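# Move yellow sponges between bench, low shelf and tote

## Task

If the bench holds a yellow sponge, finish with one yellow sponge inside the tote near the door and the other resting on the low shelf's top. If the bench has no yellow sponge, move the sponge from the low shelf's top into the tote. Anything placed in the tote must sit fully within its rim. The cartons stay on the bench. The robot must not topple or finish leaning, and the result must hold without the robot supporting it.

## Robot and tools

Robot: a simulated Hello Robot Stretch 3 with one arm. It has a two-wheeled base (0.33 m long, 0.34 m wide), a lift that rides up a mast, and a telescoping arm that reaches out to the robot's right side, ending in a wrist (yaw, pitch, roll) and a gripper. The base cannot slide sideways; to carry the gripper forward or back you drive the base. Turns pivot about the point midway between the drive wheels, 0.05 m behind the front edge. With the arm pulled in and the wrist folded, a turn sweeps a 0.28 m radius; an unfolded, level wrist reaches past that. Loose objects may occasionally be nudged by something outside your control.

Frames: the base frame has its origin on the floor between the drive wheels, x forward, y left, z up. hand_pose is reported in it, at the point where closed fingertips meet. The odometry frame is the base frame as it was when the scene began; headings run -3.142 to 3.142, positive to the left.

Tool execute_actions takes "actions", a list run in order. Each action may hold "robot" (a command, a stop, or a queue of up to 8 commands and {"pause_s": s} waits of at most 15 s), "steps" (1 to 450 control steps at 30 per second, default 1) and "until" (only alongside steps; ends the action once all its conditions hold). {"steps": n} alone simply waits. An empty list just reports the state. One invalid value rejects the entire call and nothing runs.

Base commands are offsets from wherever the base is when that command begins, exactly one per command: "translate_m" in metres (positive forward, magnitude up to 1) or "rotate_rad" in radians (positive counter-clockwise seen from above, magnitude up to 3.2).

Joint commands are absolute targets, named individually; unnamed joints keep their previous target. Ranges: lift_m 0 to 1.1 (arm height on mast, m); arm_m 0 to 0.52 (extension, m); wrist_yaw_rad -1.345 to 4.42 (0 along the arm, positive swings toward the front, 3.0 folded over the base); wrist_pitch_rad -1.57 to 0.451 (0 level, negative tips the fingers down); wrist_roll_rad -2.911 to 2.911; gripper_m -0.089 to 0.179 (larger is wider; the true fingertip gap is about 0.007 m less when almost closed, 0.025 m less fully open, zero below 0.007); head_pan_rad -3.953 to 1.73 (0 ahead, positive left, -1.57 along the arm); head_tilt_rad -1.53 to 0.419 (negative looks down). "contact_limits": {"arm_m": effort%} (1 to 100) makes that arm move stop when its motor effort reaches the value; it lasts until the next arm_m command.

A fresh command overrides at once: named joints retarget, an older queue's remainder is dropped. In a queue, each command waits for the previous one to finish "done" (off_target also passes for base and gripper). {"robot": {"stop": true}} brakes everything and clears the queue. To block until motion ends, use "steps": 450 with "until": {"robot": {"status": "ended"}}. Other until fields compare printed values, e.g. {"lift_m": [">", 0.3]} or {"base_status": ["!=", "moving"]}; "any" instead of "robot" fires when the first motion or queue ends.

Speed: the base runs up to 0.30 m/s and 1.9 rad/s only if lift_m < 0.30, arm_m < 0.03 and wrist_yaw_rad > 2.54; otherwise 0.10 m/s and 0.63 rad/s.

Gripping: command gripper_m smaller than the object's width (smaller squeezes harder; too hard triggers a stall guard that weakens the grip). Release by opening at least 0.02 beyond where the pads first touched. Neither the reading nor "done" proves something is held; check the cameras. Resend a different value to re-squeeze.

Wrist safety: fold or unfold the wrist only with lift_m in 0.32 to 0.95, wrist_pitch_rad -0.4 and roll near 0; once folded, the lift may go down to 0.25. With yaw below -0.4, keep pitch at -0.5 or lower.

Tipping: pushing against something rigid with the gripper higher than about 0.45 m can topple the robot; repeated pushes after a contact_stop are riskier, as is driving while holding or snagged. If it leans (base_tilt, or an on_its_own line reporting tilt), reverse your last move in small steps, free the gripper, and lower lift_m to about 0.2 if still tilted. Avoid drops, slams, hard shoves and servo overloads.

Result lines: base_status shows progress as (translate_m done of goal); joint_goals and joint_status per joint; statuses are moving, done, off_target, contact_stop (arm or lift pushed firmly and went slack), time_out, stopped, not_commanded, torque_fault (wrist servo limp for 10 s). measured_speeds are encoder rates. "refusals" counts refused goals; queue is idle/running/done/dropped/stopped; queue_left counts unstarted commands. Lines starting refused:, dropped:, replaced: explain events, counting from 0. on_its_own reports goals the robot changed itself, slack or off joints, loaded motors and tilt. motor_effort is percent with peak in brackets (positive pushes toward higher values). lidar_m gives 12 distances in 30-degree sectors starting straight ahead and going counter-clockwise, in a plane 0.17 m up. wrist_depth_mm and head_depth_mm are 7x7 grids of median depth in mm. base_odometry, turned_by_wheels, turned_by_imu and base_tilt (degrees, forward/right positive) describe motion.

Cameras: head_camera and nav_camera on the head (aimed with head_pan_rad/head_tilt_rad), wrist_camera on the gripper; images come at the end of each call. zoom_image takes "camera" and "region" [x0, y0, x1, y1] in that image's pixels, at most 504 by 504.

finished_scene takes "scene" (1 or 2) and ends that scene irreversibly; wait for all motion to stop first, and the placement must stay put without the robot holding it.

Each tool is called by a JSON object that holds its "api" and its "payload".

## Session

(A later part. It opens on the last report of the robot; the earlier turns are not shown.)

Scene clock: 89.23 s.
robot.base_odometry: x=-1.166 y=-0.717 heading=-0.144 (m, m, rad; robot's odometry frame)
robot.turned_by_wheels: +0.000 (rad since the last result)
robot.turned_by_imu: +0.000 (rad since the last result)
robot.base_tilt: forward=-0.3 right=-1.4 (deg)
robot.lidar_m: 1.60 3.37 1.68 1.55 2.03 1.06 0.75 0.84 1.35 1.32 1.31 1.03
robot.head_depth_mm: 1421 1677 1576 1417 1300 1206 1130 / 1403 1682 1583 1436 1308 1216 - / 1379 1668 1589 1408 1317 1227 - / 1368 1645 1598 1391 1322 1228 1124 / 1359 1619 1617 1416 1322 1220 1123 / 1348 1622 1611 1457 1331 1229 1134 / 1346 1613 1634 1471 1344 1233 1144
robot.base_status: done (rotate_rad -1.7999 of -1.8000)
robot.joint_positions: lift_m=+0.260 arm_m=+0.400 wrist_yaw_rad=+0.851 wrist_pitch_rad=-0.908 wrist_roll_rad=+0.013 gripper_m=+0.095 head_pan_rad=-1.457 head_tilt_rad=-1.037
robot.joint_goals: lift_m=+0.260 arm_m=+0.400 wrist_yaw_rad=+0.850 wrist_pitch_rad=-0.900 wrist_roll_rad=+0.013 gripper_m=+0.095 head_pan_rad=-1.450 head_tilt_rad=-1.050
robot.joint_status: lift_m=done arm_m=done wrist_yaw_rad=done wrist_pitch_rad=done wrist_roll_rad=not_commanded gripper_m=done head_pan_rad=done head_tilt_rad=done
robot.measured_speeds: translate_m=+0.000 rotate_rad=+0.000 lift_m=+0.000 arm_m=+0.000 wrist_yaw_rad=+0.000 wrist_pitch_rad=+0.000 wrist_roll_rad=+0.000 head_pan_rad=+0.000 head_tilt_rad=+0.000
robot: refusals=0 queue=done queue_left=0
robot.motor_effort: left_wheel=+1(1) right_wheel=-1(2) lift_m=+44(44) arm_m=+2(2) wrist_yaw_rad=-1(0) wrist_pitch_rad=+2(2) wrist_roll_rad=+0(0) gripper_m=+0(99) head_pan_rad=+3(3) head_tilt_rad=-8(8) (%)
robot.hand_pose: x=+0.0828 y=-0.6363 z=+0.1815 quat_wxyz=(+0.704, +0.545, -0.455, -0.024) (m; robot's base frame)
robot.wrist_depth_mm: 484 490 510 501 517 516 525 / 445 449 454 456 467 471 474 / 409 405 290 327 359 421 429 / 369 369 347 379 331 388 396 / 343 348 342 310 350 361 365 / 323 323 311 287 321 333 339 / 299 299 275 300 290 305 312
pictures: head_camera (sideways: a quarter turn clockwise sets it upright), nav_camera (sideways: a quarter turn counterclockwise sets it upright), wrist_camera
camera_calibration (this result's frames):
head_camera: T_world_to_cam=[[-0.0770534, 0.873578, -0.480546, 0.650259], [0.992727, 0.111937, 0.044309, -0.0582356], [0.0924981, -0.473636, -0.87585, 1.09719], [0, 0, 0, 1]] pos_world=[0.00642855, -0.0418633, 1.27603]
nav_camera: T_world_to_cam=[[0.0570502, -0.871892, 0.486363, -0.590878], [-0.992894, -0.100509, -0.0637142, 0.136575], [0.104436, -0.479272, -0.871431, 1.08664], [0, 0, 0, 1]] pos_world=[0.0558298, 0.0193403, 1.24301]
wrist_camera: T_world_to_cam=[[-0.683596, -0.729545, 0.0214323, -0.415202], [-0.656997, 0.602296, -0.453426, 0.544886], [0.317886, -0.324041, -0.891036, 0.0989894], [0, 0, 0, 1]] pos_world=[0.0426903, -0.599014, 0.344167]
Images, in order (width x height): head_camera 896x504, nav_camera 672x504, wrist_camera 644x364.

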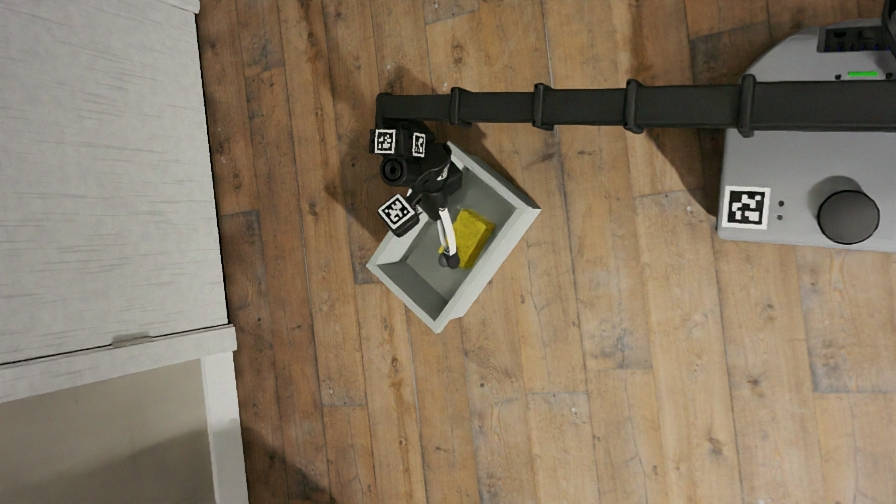

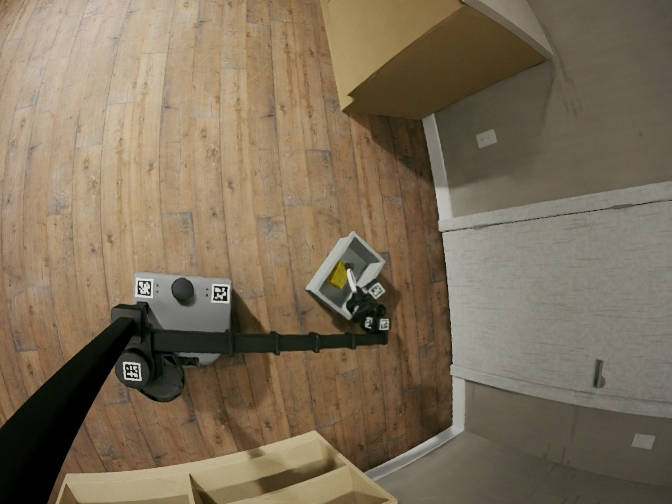

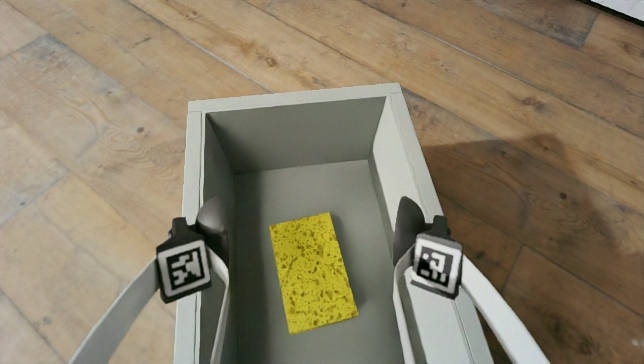

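Sponge is in the tote. Quick check that the other is still on the low shelf.

{"api": "execute_actions", "payload": {"actions": [{"robot": {"joints": {"head_pan_rad": -3.2, "head_tilt_rad": -0.6}}, "steps": 450, "until": {"robot": {"status": "ended"}}}]}}

Scene clock: 90.80 s.
robot.base_odometry: x=-1.166 y=-0.717 heading=-0.144 (m, m, rad; robot's odometry frame)
robot.turned_by_wheels: +0.000 (rad since the last result)
robot.turned_by_imu: +0.000 (rad since the last result)
robot.base_tilt: forward=-0.1 right=-1.5 (deg)
robot.lidar_m: 1.60 3.38 1.69 1.56 2.03 1.06 0.75 0.84 1.36 1.32 1.31 1.04
robot.head_depth_mm: 1070 1197 1303 1140 1315 1404 1239 / 1051 1165 1295 1113 1292 1380 1249 / 1021 1137 1281 1108 1253 1373 1239 / 1000 1107 1238 1116 1170 1327 1241 / 974 1079 1196 1131 1206 1310 1251 / 959 1057 1171 1136 1181 1287 1258 / 931 1027 1142 1154 1010 1154 1239
robot.base_status: done (rotate_rad -1.7999 of -1.8000)
robot.joint_positions: lift_m=+0.260 arm_m=+0.400 wrist_yaw_rad=+0.851 wrist_pitch_rad=-0.908 wrist_roll_rad=+0.013 gripper_m=+0.095 head_pan_rad=-3.193 head_tilt_rad=-0.606
robot.joint_goals: lift_m=+0.260 arm_m=+0.400 wrist_yaw_rad=+0.850 wrist_pitch_rad=-0.900 wrist_roll_rad=+0.013 gripper_m=+0.095 head_pan_rad=-3.200 head_tilt_rad=-0.600
robot.joint_status: lift_m=done arm_m=done wrist_yaw_rad=done wrist_pitch_rad=done wrist_roll_rad=not_commanded gripper_m=done head_pan_rad=done head_tilt_rad=done
robot.measured_speeds: translate_m=+0.000 rotate_rad=+0.000 lift_m=+0.000 arm_m=+0.000 wrist_yaw_rad=+0.000 wrist_pitch_rad=+0.000 wrist_roll_rad=+0.000 head_pan_rad=+0.000 head_tilt_rad=+0.000
robot: refusals=0 queue=done queue_left=0
robot.motor_effort: left_wheel=+1(1) right_wheel=-1(1) lift_m=+44(43) arm_m=+2(3) wrist_yaw_rad=-2(2) wrist_pitch_rad=+2(2) wrist_roll_rad=+0(0) gripper_m=+0(0) head_pan_rad=-2(31) head_tilt_rad=+4(38) (%)
robot.hand_pose: x=+0.0828 y=-0.6363 z=+0.1815 quat_wxyz=(+0.704, +0.545, -0.455, -0.024) (m; robot's base frame)
robot.wrist_depth_mm: 492 492 503 516 516 530 529 / 445 445 461 464 462 468 480 / 409 406 294 325 363 423 430 / 371 377 351 378 331 394 396 / 345 348 342 306 347 362 363 / 319 324 315 284 317 338 337 / 301 302 278 298 292 304 316
pictures: head_camera (sideways: a quarter turn clockwise sets it upright), nav_camera (sideways: a quarter turn counterclockwise sets it upright), wrist_camera
camera_calibration (this result's frames):
head_camera: T_world_to_cam=[[0.593781, -0.0530285, -0.802878, 1.06617], [-0.0339267, -0.998589, 0.0408638, -0.0475119], [-0.803911, 0.00297483, -0.594742, 0.737106], [0, 0, 0, 1]] pos_world=[-0.0421165, 0.00689991, 1.29633]
nav_camera: T_world_to_cam=[[-0.586767, 0.0723778, 0.806515, -1.00412], [0.0360909, 0.997345, -0.0632458, 0.129724], [-0.808951, -0.00800272, -0.587822, 0.723398], [0, 0, 0, 1]] pos_world=[-0.00867327, -0.0509145, 1.24327]
wrist_camera: T_world_to_cam=[[-0.683597, -0.729545, 0.0214322, -0.415201], [-0.656996, 0.602297, -0.453426, 0.544886], [0.317886, -0.324041, -0.891036, 0.0989893], [0, 0, 0, 1]] pos_world=[0.0426903, -0.599014, 0.344167]
Images, in order (width x height): head_camera 896x504, nav_camera 672x504, wrist_camera 644x364.

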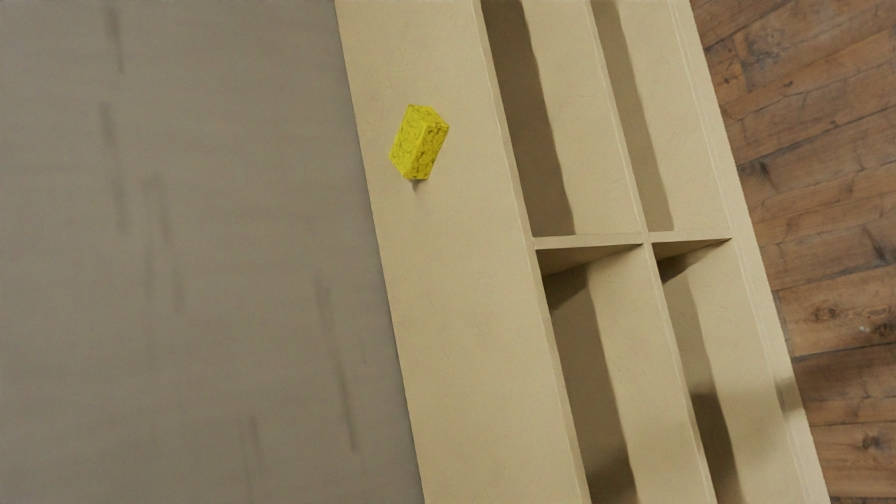

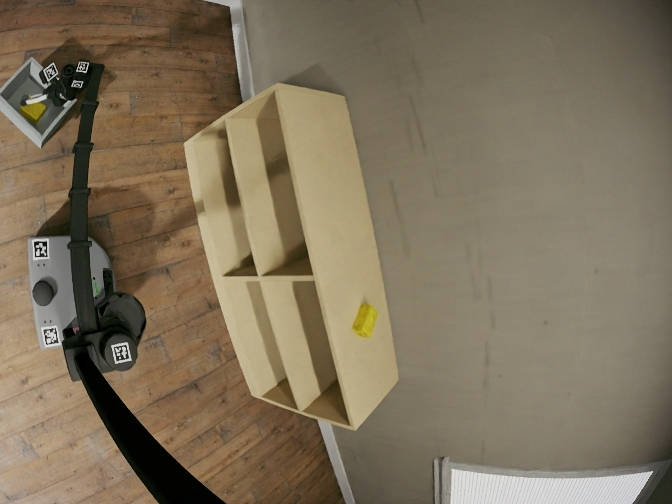

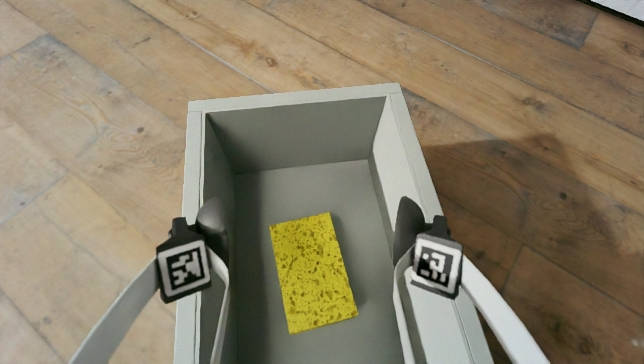

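{"api": "finished_scene", "payload": {"scene": 1}}

The scene is finished: the task was done.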